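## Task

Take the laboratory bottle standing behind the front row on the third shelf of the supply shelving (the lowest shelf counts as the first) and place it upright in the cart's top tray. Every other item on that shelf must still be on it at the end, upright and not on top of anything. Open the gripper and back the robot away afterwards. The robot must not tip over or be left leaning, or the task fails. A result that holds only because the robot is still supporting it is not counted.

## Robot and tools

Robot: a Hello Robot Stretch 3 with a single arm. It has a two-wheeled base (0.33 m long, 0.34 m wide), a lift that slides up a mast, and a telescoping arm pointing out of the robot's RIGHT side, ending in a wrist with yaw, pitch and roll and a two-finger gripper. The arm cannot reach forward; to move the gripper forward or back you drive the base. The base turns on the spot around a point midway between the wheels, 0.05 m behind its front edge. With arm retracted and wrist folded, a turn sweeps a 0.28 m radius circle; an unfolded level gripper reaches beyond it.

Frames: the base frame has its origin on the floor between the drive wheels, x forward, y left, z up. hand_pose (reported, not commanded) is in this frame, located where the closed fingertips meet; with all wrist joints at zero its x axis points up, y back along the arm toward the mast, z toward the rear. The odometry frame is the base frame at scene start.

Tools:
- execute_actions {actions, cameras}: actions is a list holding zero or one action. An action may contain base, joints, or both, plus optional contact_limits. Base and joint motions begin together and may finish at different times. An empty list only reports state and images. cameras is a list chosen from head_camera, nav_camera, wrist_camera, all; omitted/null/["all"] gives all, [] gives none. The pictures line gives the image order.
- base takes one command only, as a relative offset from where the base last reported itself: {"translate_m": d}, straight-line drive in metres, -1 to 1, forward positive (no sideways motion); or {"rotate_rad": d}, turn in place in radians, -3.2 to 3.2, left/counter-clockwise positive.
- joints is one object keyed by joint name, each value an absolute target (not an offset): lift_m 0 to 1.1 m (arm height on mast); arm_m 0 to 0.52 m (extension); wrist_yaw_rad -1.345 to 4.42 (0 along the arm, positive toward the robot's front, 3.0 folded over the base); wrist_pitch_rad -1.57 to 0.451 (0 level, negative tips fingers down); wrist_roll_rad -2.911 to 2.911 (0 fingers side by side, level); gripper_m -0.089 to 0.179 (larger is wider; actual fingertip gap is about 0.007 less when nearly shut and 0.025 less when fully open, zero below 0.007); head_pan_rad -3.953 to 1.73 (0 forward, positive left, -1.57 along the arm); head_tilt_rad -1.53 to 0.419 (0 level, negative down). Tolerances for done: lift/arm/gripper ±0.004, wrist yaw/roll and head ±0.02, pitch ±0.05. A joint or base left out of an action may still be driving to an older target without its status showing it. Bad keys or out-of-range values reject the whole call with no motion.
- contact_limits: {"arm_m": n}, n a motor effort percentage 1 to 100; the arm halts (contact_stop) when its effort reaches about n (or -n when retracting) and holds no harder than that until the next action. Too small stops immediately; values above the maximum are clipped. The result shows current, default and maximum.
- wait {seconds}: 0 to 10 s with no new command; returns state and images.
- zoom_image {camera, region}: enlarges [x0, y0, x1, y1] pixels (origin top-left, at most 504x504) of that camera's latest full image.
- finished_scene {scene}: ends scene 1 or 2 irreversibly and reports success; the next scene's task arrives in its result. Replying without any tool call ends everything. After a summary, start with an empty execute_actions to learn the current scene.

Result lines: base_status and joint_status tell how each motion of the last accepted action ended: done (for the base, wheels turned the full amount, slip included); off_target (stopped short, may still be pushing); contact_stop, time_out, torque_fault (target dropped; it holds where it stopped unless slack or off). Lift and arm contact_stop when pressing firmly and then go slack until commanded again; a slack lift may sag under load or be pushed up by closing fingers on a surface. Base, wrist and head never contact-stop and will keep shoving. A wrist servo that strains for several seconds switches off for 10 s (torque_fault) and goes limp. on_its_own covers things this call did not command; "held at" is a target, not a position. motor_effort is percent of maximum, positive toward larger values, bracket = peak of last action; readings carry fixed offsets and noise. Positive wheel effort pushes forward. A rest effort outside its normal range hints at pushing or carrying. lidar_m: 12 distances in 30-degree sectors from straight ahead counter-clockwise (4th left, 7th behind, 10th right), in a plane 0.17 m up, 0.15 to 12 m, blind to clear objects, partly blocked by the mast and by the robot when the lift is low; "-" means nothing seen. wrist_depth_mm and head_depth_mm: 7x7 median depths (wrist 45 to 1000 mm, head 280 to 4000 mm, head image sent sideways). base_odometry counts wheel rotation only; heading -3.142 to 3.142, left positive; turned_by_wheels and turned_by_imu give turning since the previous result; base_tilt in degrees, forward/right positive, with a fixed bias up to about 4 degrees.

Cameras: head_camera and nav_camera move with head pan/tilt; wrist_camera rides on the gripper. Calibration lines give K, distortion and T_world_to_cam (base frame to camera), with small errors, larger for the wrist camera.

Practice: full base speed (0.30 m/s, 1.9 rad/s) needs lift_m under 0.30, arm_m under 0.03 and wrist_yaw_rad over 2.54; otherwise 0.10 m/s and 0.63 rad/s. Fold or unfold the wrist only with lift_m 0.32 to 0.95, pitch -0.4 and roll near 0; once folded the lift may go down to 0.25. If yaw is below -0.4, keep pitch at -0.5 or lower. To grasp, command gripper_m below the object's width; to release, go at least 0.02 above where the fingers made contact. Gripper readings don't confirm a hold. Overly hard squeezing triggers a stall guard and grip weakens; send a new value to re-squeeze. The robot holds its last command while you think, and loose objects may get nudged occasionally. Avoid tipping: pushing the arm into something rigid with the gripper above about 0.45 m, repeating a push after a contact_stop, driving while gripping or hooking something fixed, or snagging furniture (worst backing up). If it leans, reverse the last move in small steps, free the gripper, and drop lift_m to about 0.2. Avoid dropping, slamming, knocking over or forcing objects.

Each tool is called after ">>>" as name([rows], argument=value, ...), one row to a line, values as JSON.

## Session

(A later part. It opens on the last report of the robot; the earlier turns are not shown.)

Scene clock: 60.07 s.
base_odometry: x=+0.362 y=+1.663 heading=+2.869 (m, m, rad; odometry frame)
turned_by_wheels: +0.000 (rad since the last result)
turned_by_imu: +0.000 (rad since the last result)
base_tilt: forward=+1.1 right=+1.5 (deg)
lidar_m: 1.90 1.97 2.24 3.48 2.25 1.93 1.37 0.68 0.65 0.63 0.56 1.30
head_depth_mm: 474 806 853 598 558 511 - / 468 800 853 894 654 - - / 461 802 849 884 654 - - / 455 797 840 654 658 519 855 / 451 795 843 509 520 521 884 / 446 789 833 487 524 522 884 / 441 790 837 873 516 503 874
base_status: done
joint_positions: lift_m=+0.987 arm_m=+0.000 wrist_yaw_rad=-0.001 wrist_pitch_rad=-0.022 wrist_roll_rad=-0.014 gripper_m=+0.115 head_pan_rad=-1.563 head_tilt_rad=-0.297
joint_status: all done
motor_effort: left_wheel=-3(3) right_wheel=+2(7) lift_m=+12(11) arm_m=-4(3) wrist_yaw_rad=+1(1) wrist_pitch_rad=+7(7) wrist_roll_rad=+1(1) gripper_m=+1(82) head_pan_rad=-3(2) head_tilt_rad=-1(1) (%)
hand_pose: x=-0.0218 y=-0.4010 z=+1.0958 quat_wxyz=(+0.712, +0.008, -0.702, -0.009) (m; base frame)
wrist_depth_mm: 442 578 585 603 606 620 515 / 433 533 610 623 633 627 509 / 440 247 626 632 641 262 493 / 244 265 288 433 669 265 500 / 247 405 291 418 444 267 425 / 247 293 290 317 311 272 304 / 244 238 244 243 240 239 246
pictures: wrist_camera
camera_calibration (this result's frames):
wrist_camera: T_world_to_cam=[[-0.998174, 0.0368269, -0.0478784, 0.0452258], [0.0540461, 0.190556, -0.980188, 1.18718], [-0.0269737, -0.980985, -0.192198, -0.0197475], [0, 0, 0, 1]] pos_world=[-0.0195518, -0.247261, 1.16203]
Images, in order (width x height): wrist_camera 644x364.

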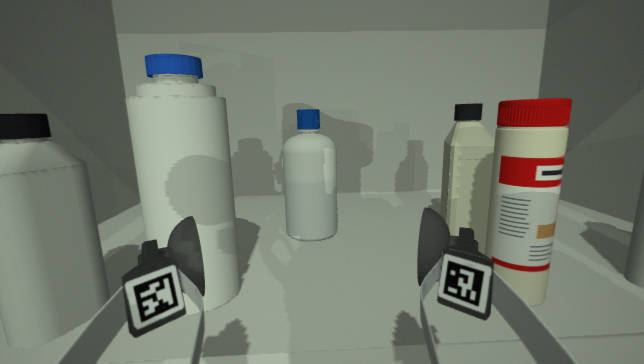

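>>> execute_actions([
  {"joints":{"arm_m":0.2,"gripper_m":0.09,"lift_m":0.978}},
], cameras=[])

>>> execute_actions([
  {"joints":{"gripper_m":0.115}},
], cameras=["wrist_camera"])

>>> execute_actions([
  {"joints":{"arm_m":0.29}},
], cameras=["wrist_camera"])

Scene clock: 63.00 s.
base_odometry: x=+0.362 y=+1.663 heading=+2.869 (m, m, rad; odometry frame)
turned_by_wheels: +0.000 (rad since the last result)
turned_by_imu: +0.000 (rad since the last result)
base_tilt: forward=+1.1 right=+1.5 (deg)
lidar_m: 1.90 1.97 2.24 3.48 2.24 1.93 1.37 0.68 0.65 0.63 0.55 1.30
head_depth_mm: 475 805 850 609 - 992 872 / 468 798 850 890 - 1008 876 / 462 795 847 883 - 1030 876 / 456 798 838 656 595 933 858 / 450 793 840 509 531 520 886 / 446 791 833 487 522 521 884 / 443 793 840 878 515 502 865
base_status: not commanded
joint_positions: lift_m=+0.979 arm_m=+0.200 wrist_yaw_rad=-0.001 wrist_pitch_rad=-0.022 wrist_roll_rad=-0.014 gripper_m=+0.090 head_pan_rad=-1.563 head_tilt_rad=-0.297
joint_status: all done
motor_effort: left_wheel=-3(3) right_wheel=+2(2) lift_m=+12(13) arm_m=+2(3) wrist_yaw_rad=+1(1) wrist_pitch_rad=+7(7) wrist_roll_rad=+0(1) gripper_m=-1(79) head_pan_rad=-2(3) head_tilt_rad=+0(0) (%)
hand_pose: x=-0.0217 y=-0.6003 z=+1.0878 quat_wxyz=(+0.712, +0.008, -0.702, -0.008) (m; base frame)
wrist_depth_mm: 400 403 413 419 419 432 441 / 411 418 427 431 441 442 444 / 429 428 444 228 454 459 198 / 273 448 454 209 470 478 181 / 103 446 439 217 457 414 179 / 102 308 283 226 281 291 178 / 100 223 233 227 227 224 181
pictures: none
No camera images: the call's "cameras" was empty. Leave "cameras" out to get every camera's image.

Scene clock: 63.73 s.
base_odometry: x=+0.362 y=+1.663 heading=+2.869 (m, m, rad; odometry frame)
turned_by_wheels: +0.000 (rad since the last result)
turned_by_imu: +0.000 (rad since the last result)
base_tilt: forward=+1.1 right=+1.5 (deg)
lidar_m: 1.90 1.97 2.24 3.49 2.25 1.92 1.37 0.68 0.64 0.63 0.56 1.30
head_depth_mm: 476 804 850 612 - 992 870 / 468 800 850 894 - 1009 876 / 461 801 847 885 - 1036 876 / 456 793 841 659 596 936 863 / 451 795 840 506 531 520 884 / 446 790 832 487 523 521 885 / 442 788 839 877 515 501 869
base_status: not commanded
joint_positions: lift_m=+0.979 arm_m=+0.200 wrist_yaw_rad=-0.001 wrist_pitch_rad=-0.022 wrist_roll_rad=-0.014 gripper_m=+0.115 head_pan_rad=-1.563 head_tilt_rad=-0.297
joint_status: all done
motor_effort: left_wheel=-3(3) right_wheel=+2(2) lift_m=+11(12) arm_m=+2(3) wrist_yaw_rad=+1(1) wrist_pitch_rad=+7(7) wrist_roll_rad=+1(1) gripper_m=+0(77) head_pan_rad=-2(3) head_tilt_rad=+0(1) (%)
hand_pose: x=-0.0217 y=-0.6003 z=+1.0878 quat_wxyz=(+0.712, +0.008, -0.702, -0.008) (m; base frame)
wrist_depth_mm: 406 406 412 419 423 429 433 / 411 423 427 430 442 448 448 / 426 428 439 227 453 459 197 / 270 451 455 209 468 477 181 / 104 447 434 217 421 413 178 / 101 317 287 225 298 283 178 / - 223 232 229 226 225 181
pictures: wrist_camera
camera_calibration (this result's frames):
wrist_camera: T_world_to_cam=[[-0.998186, 0.0364946, -0.0478796, 0.0520689], [0.0539831, 0.190547, -0.980193, 1.2173], [-0.0266485, -0.980999, -0.192172, -0.216855], [0, 0, 0, 1]] pos_world=[-0.019518, -0.446588, 1.15401]
Images, in order (width x height): wrist_camera 644x364.

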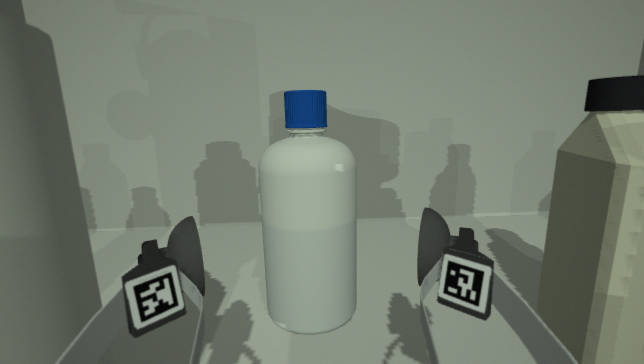

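Scene clock: 65.63 s.
base_odometry: x=+0.362 y=+1.663 heading=+2.869 (m, m, rad; odometry frame)
turned_by_wheels: +0.000 (rad since the last result)
turned_by_imu: +0.000 (rad since the last result)
base_tilt: forward=+1.1 right=+1.4 (deg)
lidar_m: 1.90 1.97 2.24 3.49 2.24 1.92 1.37 0.68 0.65 0.63 0.56 1.30
head_depth_mm: 476 805 845 610 585 510 873 / 468 802 851 884 560 513 872 / 462 799 848 - 562 515 874 / 458 796 838 758 594 517 856 / 451 792 840 506 532 519 883 / 447 791 832 485 522 521 885 / 442 789 839 876 514 501 871
base_status: not commanded
joint_positions: lift_m=+0.979 arm_m=+0.290 wrist_yaw_rad=-0.001 wrist_pitch_rad=-0.022 wrist_roll_rad=-0.014 gripper_m=+0.115 head_pan_rad=-1.563 head_tilt_rad=-0.297
joint_status: all done
motor_effort: left_wheel=-3(3) right_wheel=+2(2) lift_m=+11(13) arm_m=+2(3) wrist_yaw_rad=+1(1) wrist_pitch_rad=+7(7) wrist_roll_rad=+0(1) gripper_m=-1(1) head_pan_rad=-4(3) head_tilt_rad=-1(1) (%)
hand_pose: x=-0.0217 y=-0.6903 z=+1.0878 quat_wxyz=(+0.712, +0.008, -0.702, -0.008) (m; base frame)
wrist_depth_mm: 322 331 330 338 338 344 354 / 329 338 342 342 352 361 359 / 344 357 350 136 363 368 374 / 357 357 360 123 371 385 386 / 364 374 134 120 386 387 397 / 311 319 139 124 278 298 288 / 236 223 211 130 219 225 224
pictures: wrist_camera
camera_calibration (this result's frames):
wrist_camera: T_world_to_cam=[[-0.998186, 0.0364947, -0.0478795, 0.0553532], [0.053983, 0.190547, -0.980193, 1.23445], [-0.0266485, -0.980999, -0.192172, -0.30514], [0, 0, 0, 1]] pos_world=[-0.019518, -0.536582, 1.15401]
Images, in order (width x height): wrist_camera 644x364.

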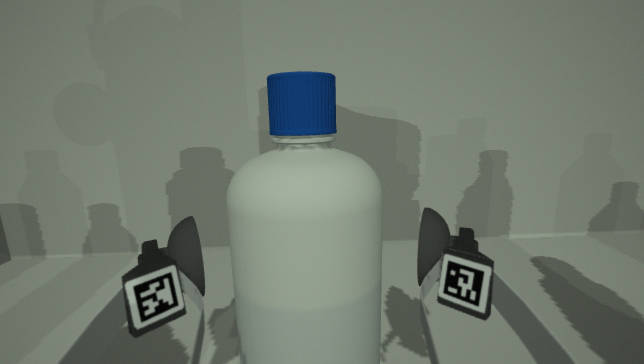

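>>> execute_actions([
  {"joints":{"gripper_m":0.035}},
], cameras=[])

>>> execute_actions([
  {"joints":{"lift_m":1.015}},
], cameras=[])

>>> execute_actions([
  {"joints":{"arm_m":0.0}},
], cameras=["wrist_camera","nav_camera"])

Scene clock: 67.13 s.
base_odometry: x=+0.362 y=+1.663 heading=+2.869 (m, m, rad; odometry frame)
turned_by_wheels: +0.000 (rad since the last result)
turned_by_imu: +0.000 (rad since the last result)
base_tilt: forward=+1.1 right=+1.5 (deg)
lidar_m: 1.90 1.96 2.24 3.49 2.25 1.92 1.37 0.68 0.64 0.63 0.56 1.30
head_depth_mm: 475 805 849 612 587 510 870 / 470 800 850 883 560 514 873 / 463 797 847 - 562 514 877 / 456 794 842 832 594 517 858 / 451 792 845 508 531 520 885 / 447 790 833 486 522 523 885 / 442 789 839 875 515 501 870
base_status: not commanded
joint_positions: lift_m=+0.979 arm_m=+0.290 wrist_yaw_rad=+0.002 wrist_pitch_rad=-0.022 wrist_roll_rad=-0.014 gripper_m=+0.036 head_pan_rad=-1.563 head_tilt_rad=-0.297
joint_status: all done
motor_effort: left_wheel=-2(3) right_wheel=+1(2) lift_m=+11(11) arm_m=+2(2) wrist_yaw_rad=-2(3) wrist_pitch_rad=+7(7) wrist_roll_rad=+0(1) gripper_m=-15(91) head_pan_rad=-3(2) head_tilt_rad=+0(1) (%)
hand_pose: x=-0.0210 y=-0.6903 z=+1.0878 quat_wxyz=(+0.712, +0.009, -0.702, -0.007) (m; base frame)
wrist_depth_mm: 321 327 332 338 340 344 348 / 333 336 343 342 351 352 362 / 344 349 358 136 365 370 372 / 354 360 362 122 378 380 391 / 373 371 127 119 386 391 391 / 311 308 130 123 200 293 287 / 236 231 211 128 222 224 224
pictures: none
No camera images: the call's "cameras" was empty. Leave "cameras" out to get every camera's image.

Scene clock: 68.27 s.
base_odometry: x=+0.362 y=+1.663 heading=+2.869 (m, m, rad; odometry frame)
turned_by_wheels: +0.000 (rad since the last result)
turned_by_imu: +0.000 (rad since the last result)
base_tilt: forward=+1.1 right=+1.5 (deg)
lidar_m: 1.90 1.97 2.24 3.49 2.25 1.92 1.37 0.68 0.64 0.63 0.56 1.30
head_depth_mm: 475 806 847 - 558 511 873 / 468 801 847 - 605 513 874 / 462 796 841 - 590 515 876 / 456 796 838 671 607 517 858 / 451 793 842 507 532 520 885 / 447 790 832 485 523 522 886 / 442 791 833 873 514 503 867
base_status: not commanded
joint_positions: lift_m=+1.014 arm_m=+0.290 wrist_yaw_rad=+0.002 wrist_pitch_rad=-0.059 wrist_roll_rad=-0.014 gripper_m=+0.036 head_pan_rad=-1.563 head_tilt_rad=-0.297
joint_status: all done
motor_effort: left_wheel=-2(2) right_wheel=+1(1) lift_m=+60(62) arm_m=+2(2) wrist_yaw_rad=-2(1) wrist_pitch_rad=+19(21) wrist_roll_rad=+0(0) gripper_m=-16(14) head_pan_rad=-3(2) head_tilt_rad=+0(1) (%)
hand_pose: x=-0.0210 y=-0.6890 z=+1.1136 quat_wxyz=(+0.712, +0.022, -0.702, -0.020) (m; base frame)
wrist_depth_mm: 321 323 326 329 337 341 346 / 329 334 343 338 349 353 355 / 341 348 353 136 362 364 378 / 358 359 364 122 379 380 389 / 371 377 128 119 388 397 407 / 344 342 130 123 217 328 321 / 267 264 242 128 251 257 255
pictures: none
No camera images: the call's "cameras" was empty. Leave "cameras" out to get every camera's image.

Scene clock: 71.63 s.
base_odometry: x=+0.362 y=+1.663 heading=+2.869 (m, m, rad; odometry frame)
turned_by_wheels: +0.000 (rad since the last result)
turned_by_imu: +0.001 (rad since the last result)
base_tilt: forward=+1.1 right=+1.5 (deg)
lidar_m: 1.90 1.96 2.24 3.48 2.24 1.92 1.37 0.68 0.64 0.63 0.56 1.30
head_depth_mm: 476 800 847 599 601 - - / 469 800 856 889 652 - - / 462 798 848 882 - - - / 457 795 845 880 368 489 853 / 451 793 846 508 525 521 885 / 445 792 833 486 523 521 888 / 441 788 839 875 514 503 871
base_status: not commanded
joint_positions: lift_m=+1.014 arm_m=+0.000 wrist_yaw_rad=+0.001 wrist_pitch_rad=-0.060 wrist_roll_rad=-0.014 gripper_m=+0.036 head_pan_rad=-1.563 head_tilt_rad=-0.297
joint_status: all done
motor_effort: left_wheel=-2(2) right_wheel=+1(1) lift_m=+59(58) arm_m=-4(4) wrist_yaw_rad=-1(2) wrist_pitch_rad=+20(19) wrist_roll_rad=+0(1) gripper_m=-16(17) head_pan_rad=-2(3) head_tilt_rad=+0(1) (%)
hand_pose: x=-0.0212 y=-0.3996 z=+1.1132 quat_wxyz=(+0.712, +0.022, -0.702, -0.021) (m; base frame)
wrist_depth_mm: 435 576 591 594 596 606 519 / 429 564 603 596 620 620 518 / 438 250 622 136 641 355 495 / 245 522 255 122 645 266 494 / 247 279 128 119 378 276 443 / 249 327 130 124 219 281 315 / 249 263 244 128 254 259 255
pictures: nav_camera (sideways: a quarter turn counterclockwise sets it upright), wrist_camera
camera_calibration (this result's frames):
nav_camera: T_world_to_cam=[[0.0115253, -0.27208, 0.962206, -1.21421], [-0.999931, -0.00540565, 0.0104486, 0.0455464], [0.00235848, -0.962259, -0.272124, 0.31513], [0, 0, 0, 1]] pos_world=[0.0587942, -0.0268808, 1.2536]
wrist_camera: T_world_to_cam=[[-0.998264, 0.0361497, -0.0464947, 0.0448285], [0.0535329, 0.22785, -0.972224, 1.20998], [-0.0245518, -0.973025, -0.229389, 0.0295425], [0, 0, 0, 1]] pos_world=[-0.0192977, -0.248568, 1.18523]
Images, in order (width x height): nav_camera 672x504, wrist_camera 644x364.

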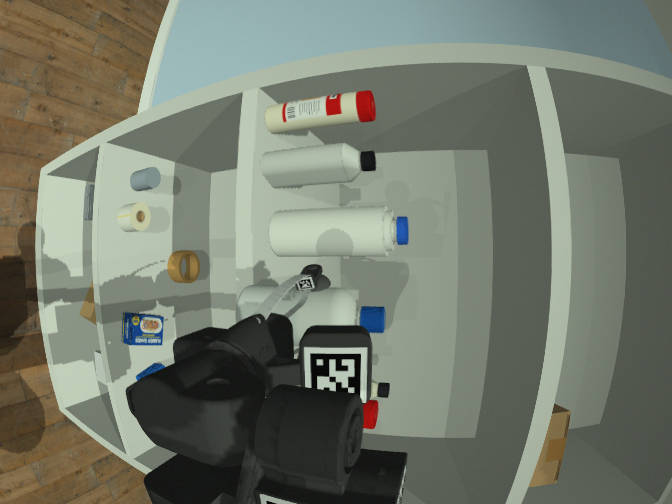

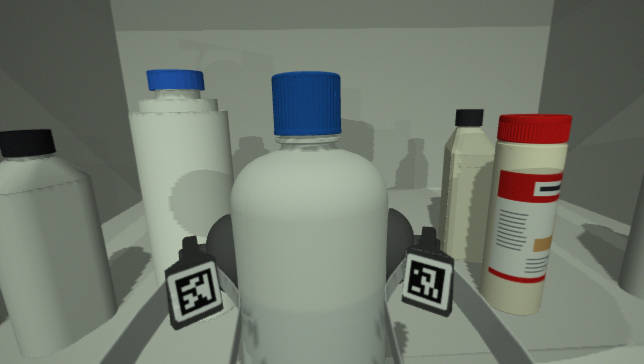

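>>> execute_actions([
  {"base":{"translate_m":-0.85}},
], cameras=[])

>>> execute_actions([
  {"base":{"rotate_rad":-1.571},"joints":{"head_tilt_rad":-0.7,"lift_m":0.95}},
], cameras=[])

>>> execute_actions([
  {"base":{"translate_m":-1.0}},
], cameras=[])

>>> execute_actions([
  {"base":{"translate_m":-0.95}},
], cameras=["nav_camera","wrist_camera"])

Scene clock: 81.50 s.
base_odometry: x=+1.180 y=+1.434 heading=+2.869 (m, m, rad; odometry frame)
turned_by_wheels: +0.000 (rad since the last result)
turned_by_imu: +0.003 (rad since the last result)
base_tilt: forward=+1.1 right=+1.5 (deg)
lidar_m: 2.75 2.78 3.42 3.49 1.44 0.54 0.53 1.04 0.97 0.93 0.55 0.91
head_depth_mm: 791 831 883 948 996 - - / 789 834 885 939 998 - - / 783 830 885 918 - - - / 784 826 879 921 368 1055 1181 / 783 827 877 932 999 1074 1165 / 779 826 877 932 1000 1073 1151 / 783 823 867 916 918 905 886
base_status: done
joint_positions: lift_m=+1.014 arm_m=+0.000 wrist_yaw_rad=+0.001 wrist_pitch_rad=-0.060 wrist_roll_rad=-0.014 gripper_m=+0.036 head_pan_rad=-1.563 head_tilt_rad=-0.297
joint_status: not commanded
motor_effort: left_wheel=-2(8) right_wheel=+2(4) lift_m=+58(59) arm_m=-4(3) wrist_yaw_rad=-1(1) wrist_pitch_rad=+20(20) wrist_roll_rad=+0(1) gripper_m=-15(15) head_pan_rad=-3(2) head_tilt_rad=-1(1) (%)
hand_pose: x=-0.0212 y=-0.3996 z=+1.1132 quat_wxyz=(+0.712, +0.022, -0.702, -0.021) (m; base frame)
wrist_depth_mm: 399 601 610 619 636 632 638 / 395 588 644 643 661 661 662 / 392 590 660 137 680 696 702 / 391 585 672 122 694 727 724 / 385 572 128 119 725 745 751 / 383 532 130 123 457 790 809 / 382 564 776 128 793 824 842
pictures: none
No camera images: the call's "cameras" was empty. Leave "cameras" out to get every camera's image.

Scene clock: 84.93 s.
base_odometry: x=+1.180 y=+1.434 heading=+1.298 (m, m, rad; odometry frame)
turned_by_wheels: -1.571 (rad since the last result)
turned_by_imu: -1.552 (rad since the last result)
base_tilt: forward=+1.1 right=+1.5 (deg)
lidar_m: 0.94 0.55 0.92 2.74 2.84 3.45 3.48 1.43 0.54 0.53 1.05 0.97
head_depth_mm: 857 960 1100 1233 - - - / 847 958 1097 1260 - - 1121 / 847 957 393 - - - 1116 / 847 951 383 - 1003 996 1163 / 844 950 1086 1271 1471 1286 1162 / 843 946 1088 1269 1496 1341 1171 / 843 945 1080 1263 1476 1347 1167
base_status: done
joint_positions: lift_m=+0.951 arm_m=+0.000 wrist_yaw_rad=+0.001 wrist_pitch_rad=-0.060 wrist_roll_rad=-0.014 gripper_m=+0.036 head_pan_rad=-1.563 head_tilt_rad=-0.691
joint_status: all done
motor_effort: left_wheel=+3(7) right_wheel=-3(7) lift_m=+15(50) arm_m=-3(4) wrist_yaw_rad=-1(1) wrist_pitch_rad=+20(20) wrist_roll_rad=+0(1) gripper_m=-16(16) head_pan_rad=-3(2) head_tilt_rad=-4(21) (%)
hand_pose: x=-0.0212 y=-0.3996 z=+1.0499 quat_wxyz=(+0.712, +0.022, -0.702, -0.021) (m; base frame)
wrist_depth_mm: 663 686 680 675 690 689 703 / 704 712 703 708 729 735 740 / 728 733 742 137 760 764 772 / 761 762 748 121 786 779 782 / 772 795 127 119 820 835 828 / 812 832 131 124 502 864 863 / 859 861 849 127 910 871 917
pictures: none
No camera images: the call's "cameras" was empty. Leave "cameras" out to get every camera's image.

Scene clock: 96.00 s.
base_odometry: x=+0.911 y=+0.471 heading=+1.298 (m, m, rad; odometry frame)
turned_by_wheels: +0.000 (rad since the last result)
turned_by_imu: +0.004 (rad since the last result)
base_tilt: forward=+1.1 right=+1.5 (deg)
lidar_m: 1.49 1.71 2.74 2.46 2.53 2.60 2.51 0.93 1.04 1.01 0.96 0.86
head_depth_mm: 850 958 1105 1231 - - - / 849 955 1098 1286 - - 1116 / 844 954 393 - - - 1117 / 843 949 383 - 1506 1338 1165 / 843 947 1086 1274 1484 1344 1162 / 839 948 1083 1267 1486 1343 1163 / 843 943 1078 1260 1486 1348 1169
base_status: done
joint_positions: lift_m=+0.951 arm_m=+0.000 wrist_yaw_rad=+0.001 wrist_pitch_rad=-0.060 wrist_roll_rad=-0.014 gripper_m=+0.036 head_pan_rad=-1.563 head_tilt_rad=-0.691
joint_status: not commanded
motor_effort: left_wheel=+3(6) right_wheel=-2(8) lift_m=+16(15) arm_m=-3(3) wrist_yaw_rad=+0(1) wrist_pitch_rad=+20(20) wrist_roll_rad=+0(0) gripper_m=-14(17) head_pan_rad=-3(2) head_tilt_rad=-4(3) (%)
hand_pose: x=-0.0212 y=-0.3996 z=+1.0499 quat_wxyz=(+0.712, +0.022, -0.702, -0.021) (m; base frame)
wrist_depth_mm: 677 676 682 694 684 700 698 / 702 689 706 711 717 718 739 / 727 722 735 136 747 749 761 / 744 753 748 122 770 794 794 / 795 780 128 119 809 827 814 / 797 828 130 123 491 848 832 / 865 849 847 128 892 913 891
pictures: none
No camera images: the call's "cameras" was empty. Leave "cameras" out to get every camera's image.

Scene clock: 106.57 s.
base_odometry: x=+0.655 y=-0.444 heading=+1.298 (m, m, rad; odometry frame)
turned_by_wheels: +0.000 (rad since the last result)
turned_by_imu: +0.003 (rad since the last result)
base_tilt: forward=+1.1 right=+1.5 (deg)
lidar_m: 2.41 2.66 2.85 2.44 2.53 1.63 1.57 1.39 0.61 0.59 0.62 1.43
head_depth_mm: 848 950 1095 1225 - - - / 847 955 1079 922 - - 1114 / 843 955 392 - - - 1122 / 845 949 383 - 1072 1259 1159 / 841 949 1054 948 1076 1230 1166 / 840 946 1056 954 1107 1320 1169 / 840 942 1080 1268 1481 1352 1167
base_status: done
joint_positions: lift_m=+0.951 arm_m=+0.000 wrist_yaw_rad=+0.001 wrist_pitch_rad=-0.060 wrist_roll_rad=-0.014 gripper_m=+0.036 head_pan_rad=-1.563 head_tilt_rad=-0.691
joint_status: not commanded
motor_effort: left_wheel=+3(2) right_wheel=-2(7) lift_m=+15(15) arm_m=-3(4) wrist_yaw_rad=-1(0) wrist_pitch_rad=+20(20) wrist_roll_rad=+1(1) gripper_m=-14(16) head_pan_rad=-2(3) head_tilt_rad=-3(4) (%)
hand_pose: x=-0.0212 y=-0.3996 z=+1.0499 quat_wxyz=(+0.712, +0.022, -0.702, -0.021) (m; base frame)
wrist_depth_mm: 676 671 685 684 701 692 688 / 695 692 693 694 705 717 709 / 725 710 729 136 735 741 743 / 739 760 728 121 776 765 765 / 778 806 127 119 785 790 803 / 809 816 130 124 398 830 862 / 849 874 541 129 594 863 885
pictures: nav_camera (sideways: a quarter turn counterclockwise sets it upright), wrist_camera
camera_calibration (this result's frames):
nav_camera: T_world_to_cam=[[0.0141536, -0.620362, 0.784188, -0.982018], [-0.999899, -0.00950221, 0.0105298, 0.045446], [0.000919221, -0.784258, -0.620434, 0.768368], [0, 0, 0, 1]] pos_world=[0.0586342, -0.00617528, 1.24633]
wrist_camera: T_world_to_cam=[[-0.99826, 0.036276, -0.0464897, 0.0419002], [0.0535597, 0.227957, -0.972197, 1.14846], [-0.0246697, -0.972995, -0.229504, 0.0151622], [0, 0, 0, 1]] pos_world=[-0.0193101, -0.248568, 1.12196]
Images, in order (width x height): nav_camera 672x504, wrist_camera 644x364.

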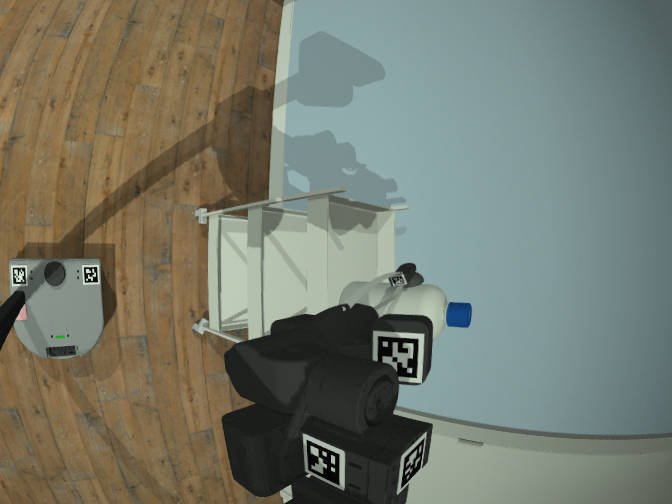

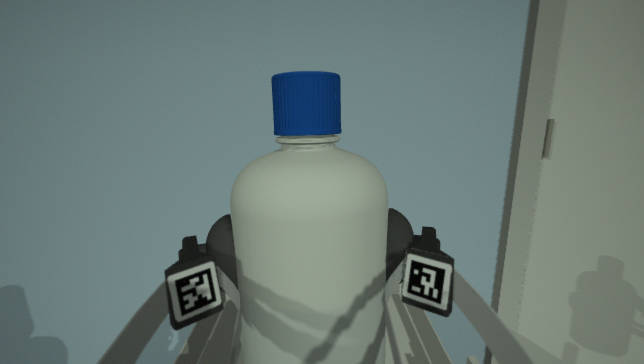

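>>> execute_actions([
  {"joints":{"arm_m":0.34}},
], cameras=[])

>>> execute_actions([
  {"joints":{"lift_m":0.69,"head_pan_rad":-1.2}},
], cameras=["nav_camera","wrist_camera","head_camera"])

Scene clock: 110.43 s.
base_odometry: x=+0.655 y=-0.444 heading=+1.298 (m, m, rad; odometry frame)
turned_by_wheels: +0.000 (rad since the last result)
turned_by_imu: +0.001 (rad since the last result)
base_tilt: forward=+1.1 right=+1.5 (deg)
lidar_m: 2.41 2.66 2.85 2.45 2.54 1.63 1.57 1.40 0.61 0.59 0.62 1.43
head_depth_mm: 848 928 - 1286 1500 1334 1160 / 836 - 1069 908 1034 1277 1159 / 835 - 1061 945 1066 1261 1161 / 828 - 1061 945 1067 1257 1167 / 840 949 1051 948 1077 1228 1165 / 843 946 1060 955 1095 1320 1172 / 838 942 1082 1259 1474 1345 1172
base_status: not commanded
joint_positions: lift_m=+0.951 arm_m=+0.340 wrist_yaw_rad=+0.001 wrist_pitch_rad=-0.060 wrist_roll_rad=-0.014 gripper_m=+0.036 head_pan_rad=-1.563 head_tilt_rad=-0.691
joint_status: all done
motor_effort: left_wheel=+3(3) right_wheel=-2(2) lift_m=+15(15) arm_m=+2(3) wrist_yaw_rad=-1(1) wrist_pitch_rad=+20(19) wrist_roll_rad=+1(1) gripper_m=-16(15) head_pan_rad=-2(2) head_tilt_rad=-3(3) (%)
hand_pose: x=-0.0212 y=-0.7390 z=+1.0499 quat_wxyz=(+0.712, +0.022, -0.702, -0.021) (m; base frame)
wrist_depth_mm: 376 372 375 380 383 385 392 / 391 389 392 387 394 400 403 / 403 403 410 136 416 416 419 / 418 421 418 122 435 432 435 / 437 436 128 119 442 459 463 / 456 459 130 124 304 474 479 / 473 484 474 128 493 498 506
pictures: none
No camera images: the call's "cameras" was empty. Leave "cameras" out to get every camera's image.

Scene clock: 113.63 s.
base_odometry: x=+0.655 y=-0.444 heading=+1.298 (m, m, rad; odometry frame)
turned_by_wheels: +0.000 (rad since the last result)
turned_by_imu: +0.000 (rad since the last result)
base_tilt: forward=+1.0 right=+1.5 (deg)
lidar_m: 2.42 2.65 2.85 2.44 2.53 1.63 1.57 1.39 0.61 0.59 0.62 1.43
head_depth_mm: 812 910 1005 772 1038 1121 1140 / 839 939 1036 939 1032 1174 1161 / 863 970 1082 940 1067 1249 1164 / 894 1007 1160 1329 1502 1288 1161 / 923 1050 1209 1446 1585 1344 1165 / 962 1090 1269 1514 1588 1352 1171 / 994 1135 1327 1600 1576 1349 1169
base_status: not commanded
joint_positions: lift_m=+0.691 arm_m=+0.340 wrist_yaw_rad=+0.001 wrist_pitch_rad=-0.061 wrist_roll_rad=-0.014 gripper_m=+0.036 head_pan_rad=-1.207 head_tilt_rad=-0.691
joint_status: all done
motor_effort: left_wheel=+3(3) right_wheel=-2(2) lift_m=+15(18) arm_m=+1(2) wrist_yaw_rad=-1(1) wrist_pitch_rad=+20(20) wrist_roll_rad=+0(1) gripper_m=-14(16) head_pan_rad=+2(25) head_tilt_rad=-4(2) (%)
hand_pose: x=-0.0212 y=-0.7389 z=+0.7898 quat_wxyz=(+0.712, +0.022, -0.702, -0.021) (m; base frame)
wrist_depth_mm: 375 373 380 379 388 384 388 / 387 389 393 388 394 406 402 / 403 411 408 137 415 419 421 / 416 418 419 122 433 434 444 / 430 352 128 119 359 358 462 / 285 336 130 123 220 313 249 / 255 271 246 128 258 261 228
pictures: head_camera (sideways: a quarter turn clockwise sets it upright), nav_camera (sideways: a quarter turn counterclockwise sets it upright), wrist_camera
camera_calibration (this result's frames):
head_camera: T_world_to_cam=[[-0.188879, 0.616729, -0.764179, 1.01934], [0.945239, 0.325109, 0.0287475, -0.0429158], [0.266171, -0.716902, -0.644363, 0.798273], [0, 0, 0, 1]] pos_world=[0.0206216, -0.0424235, 1.29457]
nav_camera: T_world_to_cam=[[0.229602, -0.576719, 0.784014, -0.983105], [-0.933864, -0.357473, 0.0105293, 0.0450438], [0.274192, -0.73458, -0.620654, 0.766988], [0, 0, 0, 1]] pos_world=[0.0574859, 0.0125401, 1.24633]
wrist_camera: T_world_to_cam=[[-0.99826, 0.0363187, -0.0464627, 0.0421207], [0.053561, 0.228658, -0.972032, 0.973246], [-0.0246789, -0.972829, -0.230206, -0.37402], [0, 0, 0, 1]] pos_world=[-0.0193111, -0.587928, 0.861882]
Images, in order (width x height): head_camera 896x504, nav_camera 672x504, wrist_camera 644x364.

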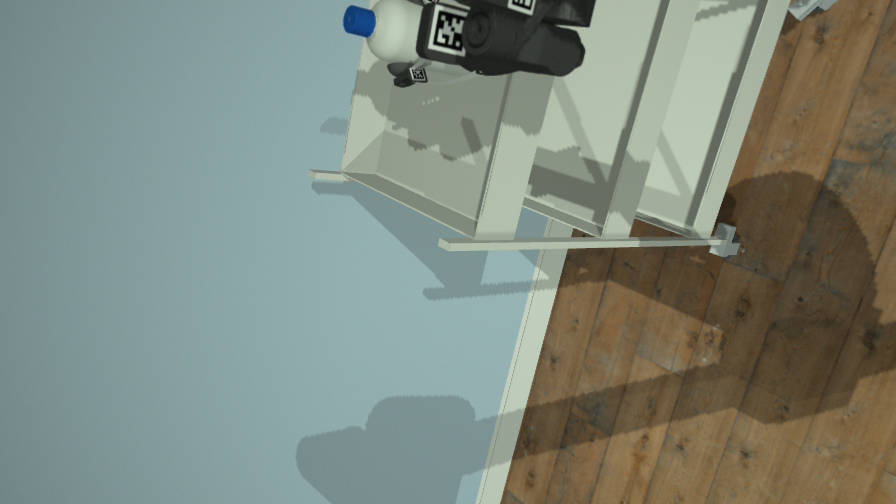

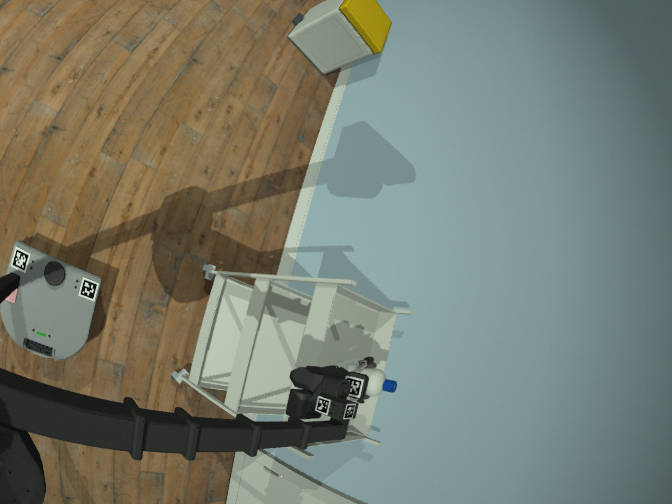

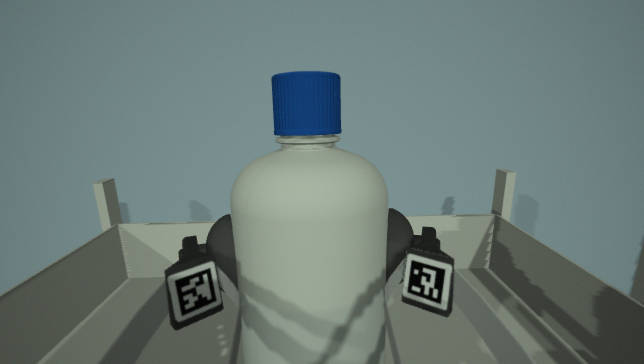

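>>> execute_actions([
  {"joints":{"lift_m":0.662}},
], cameras=["head_camera"])

Scene clock: 114.77 s.
base_odometry: x=+0.655 y=-0.444 heading=+1.298 (m, m, rad; odometry frame)
turned_by_wheels: +0.000 (rad since the last result)
turned_by_imu: +0.000 (rad since the last result)
base_tilt: forward=+1.1 right=+1.5 (deg)
lidar_m: 2.42 2.67 2.85 2.44 2.53 1.63 1.57 1.39 0.61 0.59 0.62 1.43
head_depth_mm: 815 906 1003 789 1022 1125 1135 / 842 941 1035 937 1040 1169 1160 / 868 971 1080 940 1062 1258 1159 / 896 1006 1160 1324 1504 1278 1167 / 925 1049 1204 1433 1568 1350 1164 / 960 1097 1267 1528 1586 1348 1169 / 997 1138 1327 1598 1590 1350 1173
base_status: not commanded
joint_positions: lift_m=+0.663 arm_m=+0.340 wrist_yaw_rad=+0.001 wrist_pitch_rad=-0.060 wrist_roll_rad=-0.014 gripper_m=+0.036 head_pan_rad=-1.207 head_tilt_rad=-0.691
joint_status: all done
motor_effort: left_wheel=+3(3) right_wheel=-2(2) lift_m=+15(17) arm_m=+2(2) wrist_yaw_rad=-1(1) wrist_pitch_rad=+19(20) wrist_roll_rad=+1(0) gripper_m=-15(14) head_pan_rad=+3(3) head_tilt_rad=-3(3) (%)
hand_pose: x=-0.0212 y=-0.7390 z=+0.7621 quat_wxyz=(+0.712, +0.022, -0.702, -0.021) (m; base frame)
wrist_depth_mm: 374 375 379 381 381 382 395 / 385 391 389 393 396 398 401 / 397 408 407 137 416 418 422 / 418 419 344 122 425 427 440 / 301 346 128 119 352 335 448 / 268 301 129 124 199 284 226 / 234 232 213 128 223 223 214
pictures: head_camera (sideways: a quarter turn clockwise sets it upright)
camera_calibration (this result's frames):
head_camera: T_world_to_cam=[[-0.18888, 0.616729, -0.764179, 1.01934], [0.945239, 0.32511, 0.0287475, -0.0429158], [0.266172, -0.716902, -0.644363, 0.798273], [0, 0, 0, 1]] pos_world=[0.0206216, -0.0424235, 1.29457]
Images, in order (width x height): head_camera 896x504.

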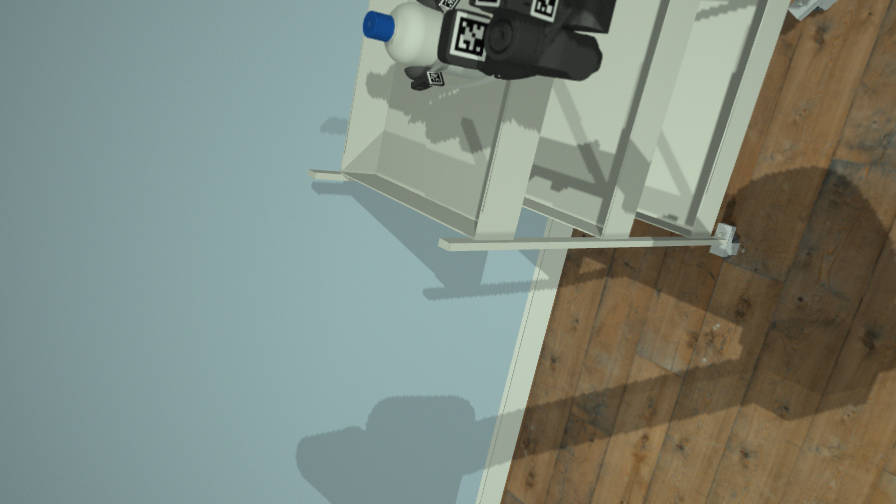

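Just touching the floor. A touch lower, then release.

>>> execute_actions([
  {"joints":{"lift_m":0.656}},
], cameras=[])

>>> execute_actions([
  {"joints":{"gripper_m":0.12}},
], cameras=[])

>>> execute_actions([
  {"joints":{"lift_m":0.83}},
], cameras=[])

>>> execute_actions([
  {"joints":{"arm_m":0.0}},
], cameras=["nav_camera"])

Scene clock: 115.63 s.
base_odometry: x=+0.655 y=-0.444 heading=+1.298 (m, m, rad; odometry frame)
turned_by_wheels: +0.000 (rad since the last result)
turned_by_imu: +0.000 (rad since the last result)
base_tilt: forward=+1.1 right=+1.5 (deg)
lidar_m: 2.42 2.66 2.85 2.45 2.53 1.63 1.57 1.39 0.61 0.59 0.62 1.43
head_depth_mm: 820 910 1010 792 1015 1125 1138 / 839 937 1035 941 1037 1172 1155 / 866 971 1078 941 1070 1252 1159 / 898 1009 1159 1325 1507 1287 1163 / 926 1051 1220 1433 1583 1350 1164 / 962 1095 1268 1520 1586 1345 1162 / 993 1139 1330 1603 1585 1350 1167
base_status: not commanded
joint_positions: lift_m=+0.657 arm_m=+0.340 wrist_yaw_rad=+0.001 wrist_pitch_rad=-0.042 wrist_roll_rad=-0.014 gripper_m=+0.036 head_pan_rad=-1.207 head_tilt_rad=-0.691
joint_status: all done
motor_effort: left_wheel=+3(3) right_wheel=-2(2) lift_m=+12(13) arm_m=+2(2) wrist_yaw_rad=+0(1) wrist_pitch_rad=+14(19) wrist_roll_rad=+1(1) gripper_m=-16(16) head_pan_rad=+3(3) head_tilt_rad=-3(3) (%)
hand_pose: x=-0.0212 y=-0.7396 z=+0.7607 quat_wxyz=(+0.712, +0.016, -0.702, -0.015) (m; base frame)
wrist_depth_mm: 374 377 380 379 384 391 395 / 389 391 398 393 397 408 409 / 404 408 407 136 413 419 421 / 419 417 341 122 426 427 436 / 303 349 128 119 350 334 453 / 270 301 130 123 199 290 228 / 235 232 212 129 222 224 214
pictures: none
No camera images: the call's "cameras" was empty. Leave "cameras" out to get every camera's image.

Scene clock: 116.97 s.
base_odometry: x=+0.655 y=-0.444 heading=+1.298 (m, m, rad; odometry frame)
turned_by_wheels: +0.000 (rad since the last result)
turned_by_imu: +0.000 (rad since the last result)
base_tilt: forward=+1.1 right=+1.4 (deg)
lidar_m: 2.42 2.66 2.84 2.45 2.53 1.63 1.57 1.39 0.61 0.59 0.62 1.43
head_depth_mm: 814 911 1007 796 1013 1125 1135 / 841 936 1036 941 1036 1173 1159 / 868 978 1084 938 1072 1257 1160 / 896 1012 1157 1327 1505 1274 1164 / 928 1048 1218 1440 1578 1337 1164 / 959 1091 1270 1510 1580 1347 1168 / 996 1137 1335 1612 1590 1350 1169
base_status: not commanded
joint_positions: lift_m=+0.657 arm_m=+0.340 wrist_yaw_rad=+0.001 wrist_pitch_rad=-0.024 wrist_roll_rad=-0.014 gripper_m=+0.120 head_pan_rad=-1.207 head_tilt_rad=-0.691
joint_status: all done
motor_effort: left_wheel=+3(3) right_wheel=-2(2) lift_m=+13(13) arm_m=+2(2) wrist_yaw_rad=-1(1) wrist_pitch_rad=+8(14) wrist_roll_rad=+1(1) gripper_m=+1(82) head_pan_rad=+2(3) head_tilt_rad=-3(4) (%)
hand_pose: x=-0.0212 y=-0.7402 z=+0.7653 quat_wxyz=(+0.712, +0.009, -0.702, -0.008) (m; base frame)
wrist_depth_mm: 379 379 382 387 394 392 396 / 388 394 401 396 399 405 410 / 404 405 406 135 415 417 421 / 419 417 421 125 425 430 439 / 423 341 346 118 347 332 452 / 269 - 278 122 289 294 226 / 244 232 220 127 234 233 216
pictures: none
No camera images: the call's "cameras" was empty. Leave "cameras" out to get every camera's image.

Scene clock: 119.37 s.
base_odometry: x=+0.655 y=-0.444 heading=+1.298 (m, m, rad; odometry frame)
turned_by_wheels: +0.000 (rad since the last result)
turned_by_imu: +0.000 (rad since the last result)
base_tilt: forward=+1.1 right=+1.5 (deg)
lidar_m: 2.41 2.66 2.84 2.46 2.53 1.62 1.57 1.39 0.61 0.59 0.62 1.43
head_depth_mm: 818 905 998 846 1013 1127 1141 / 841 937 1035 939 1040 1174 1159 / 865 965 1076 941 1069 1256 1162 / 895 1009 1157 1330 1511 1281 1163 / 930 1055 1214 1429 1576 1348 1166 / 955 1092 1266 1524 1591 1340 1174 / 993 1145 1330 1611 1590 1350 1166
base_status: not commanded
joint_positions: lift_m=+0.829 arm_m=+0.340 wrist_yaw_rad=+0.001 wrist_pitch_rad=-0.023 wrist_roll_rad=-0.014 gripper_m=+0.120 head_pan_rad=-1.207 head_tilt_rad=-0.691
joint_status: all done
motor_effort: left_wheel=+3(3) right_wheel=-2(3) lift_m=+55(58) arm_m=+3(2) wrist_yaw_rad=-1(1) wrist_pitch_rad=+8(8) wrist_roll_rad=+1(1) gripper_m=+0(1) head_pan_rad=+3(3) head_tilt_rad=-3(3) (%)
hand_pose: x=-0.0212 y=-0.7403 z=+0.9379 quat_wxyz=(+0.712, +0.009, -0.702, -0.008) (m; base frame)
wrist_depth_mm: 376 383 382 387 384 391 394 / 387 393 397 404 400 404 405 / 398 402 410 413 418 420 419 / 411 420 423 425 432 437 442 / 425 429 439 447 442 445 450 / 446 - 453 459 463 458 468 / 459 382 467 469 472 475 480
pictures: none
No camera images: the call's "cameras" was empty. Leave "cameras" out to get every camera's image.

Scene clock: 123.07 s.
base_odometry: x=+0.655 y=-0.444 heading=+1.298 (m, m, rad; odometry frame)
turned_by_wheels: +0.000 (rad since the last result)
turned_by_imu: +0.001 (rad since the last result)
base_tilt: forward=+1.1 right=+1.5 (deg)
lidar_m: 2.41 2.66 2.84 2.45 2.54 1.63 1.57 1.40 0.61 0.59 0.62 1.43
head_depth_mm: 814 903 1005 827 833 - - / 843 939 1036 940 1063 1167 1161 / 870 973 1083 937 1071 1251 1161 / 895 1011 1161 1312 1513 1281 1157 / 926 1045 1206 1429 1585 1346 1171 / 962 1097 1266 1504 1585 1343 1167 / 1000 1137 1334 1612 1593 1352 1169
base_status: not commanded
joint_positions: lift_m=+0.829 arm_m=+0.000 wrist_yaw_rad=+0.001 wrist_pitch_rad=-0.023 wrist_roll_rad=-0.014 gripper_m=+0.120 head_pan_rad=-1.207 head_tilt_rad=-0.691
joint_status: all done
motor_effort: left_wheel=+3(3) right_wheel=-2(2) lift_m=+55(56) arm_m=-3(4) wrist_yaw_rad=-1(1) wrist_pitch_rad=+8(8) wrist_roll_rad=+0(1) gripper_m=+1(1) head_pan_rad=+3(3) head_tilt_rad=-2(4) (%)
hand_pose: x=-0.0212 y=-0.4009 z=+0.9379 quat_wxyz=(+0.712, +0.009, -0.702, -0.008) (m; base frame)
wrist_depth_mm: 667 674 685 707 687 697 696 / 702 703 701 705 733 707 717 / 720 720 725 732 745 733 728 / 753 743 763 744 759 774 770 / 773 764 787 716 783 781 784 / 816 - 598 513 612 812 818 / 819 391 490 396 396 828 842
pictures: nav_camera (sideways: a quarter turn counterclockwise sets it upright)
camera_calibration (this result's frames):
nav_camera: T_world_to_cam=[[0.22973, -0.576672, 0.784011, -0.983102], [-0.933785, -0.357679, 0.0105293, 0.0450434], [0.274352, -0.734517, -0.620658, 0.766991], [0, 0, 0, 1]] pos_world=[0.0574831, 0.0125516, 1.24633]
Images, in order (width x height): nav_camera 672x504.

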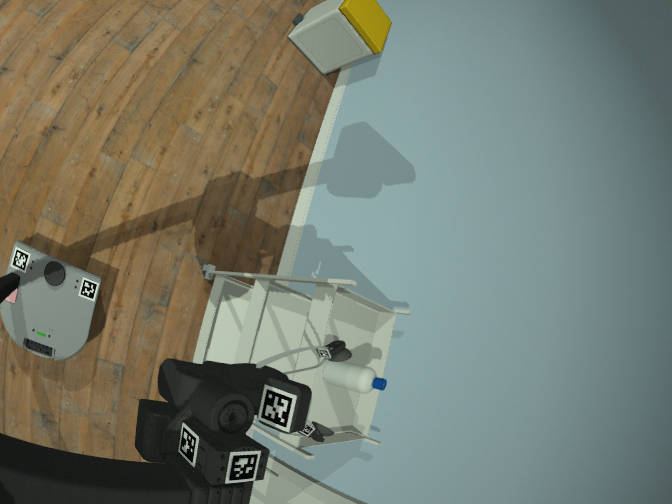

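>>> finished_scene(scene=2)

The scene is finished: the task was done.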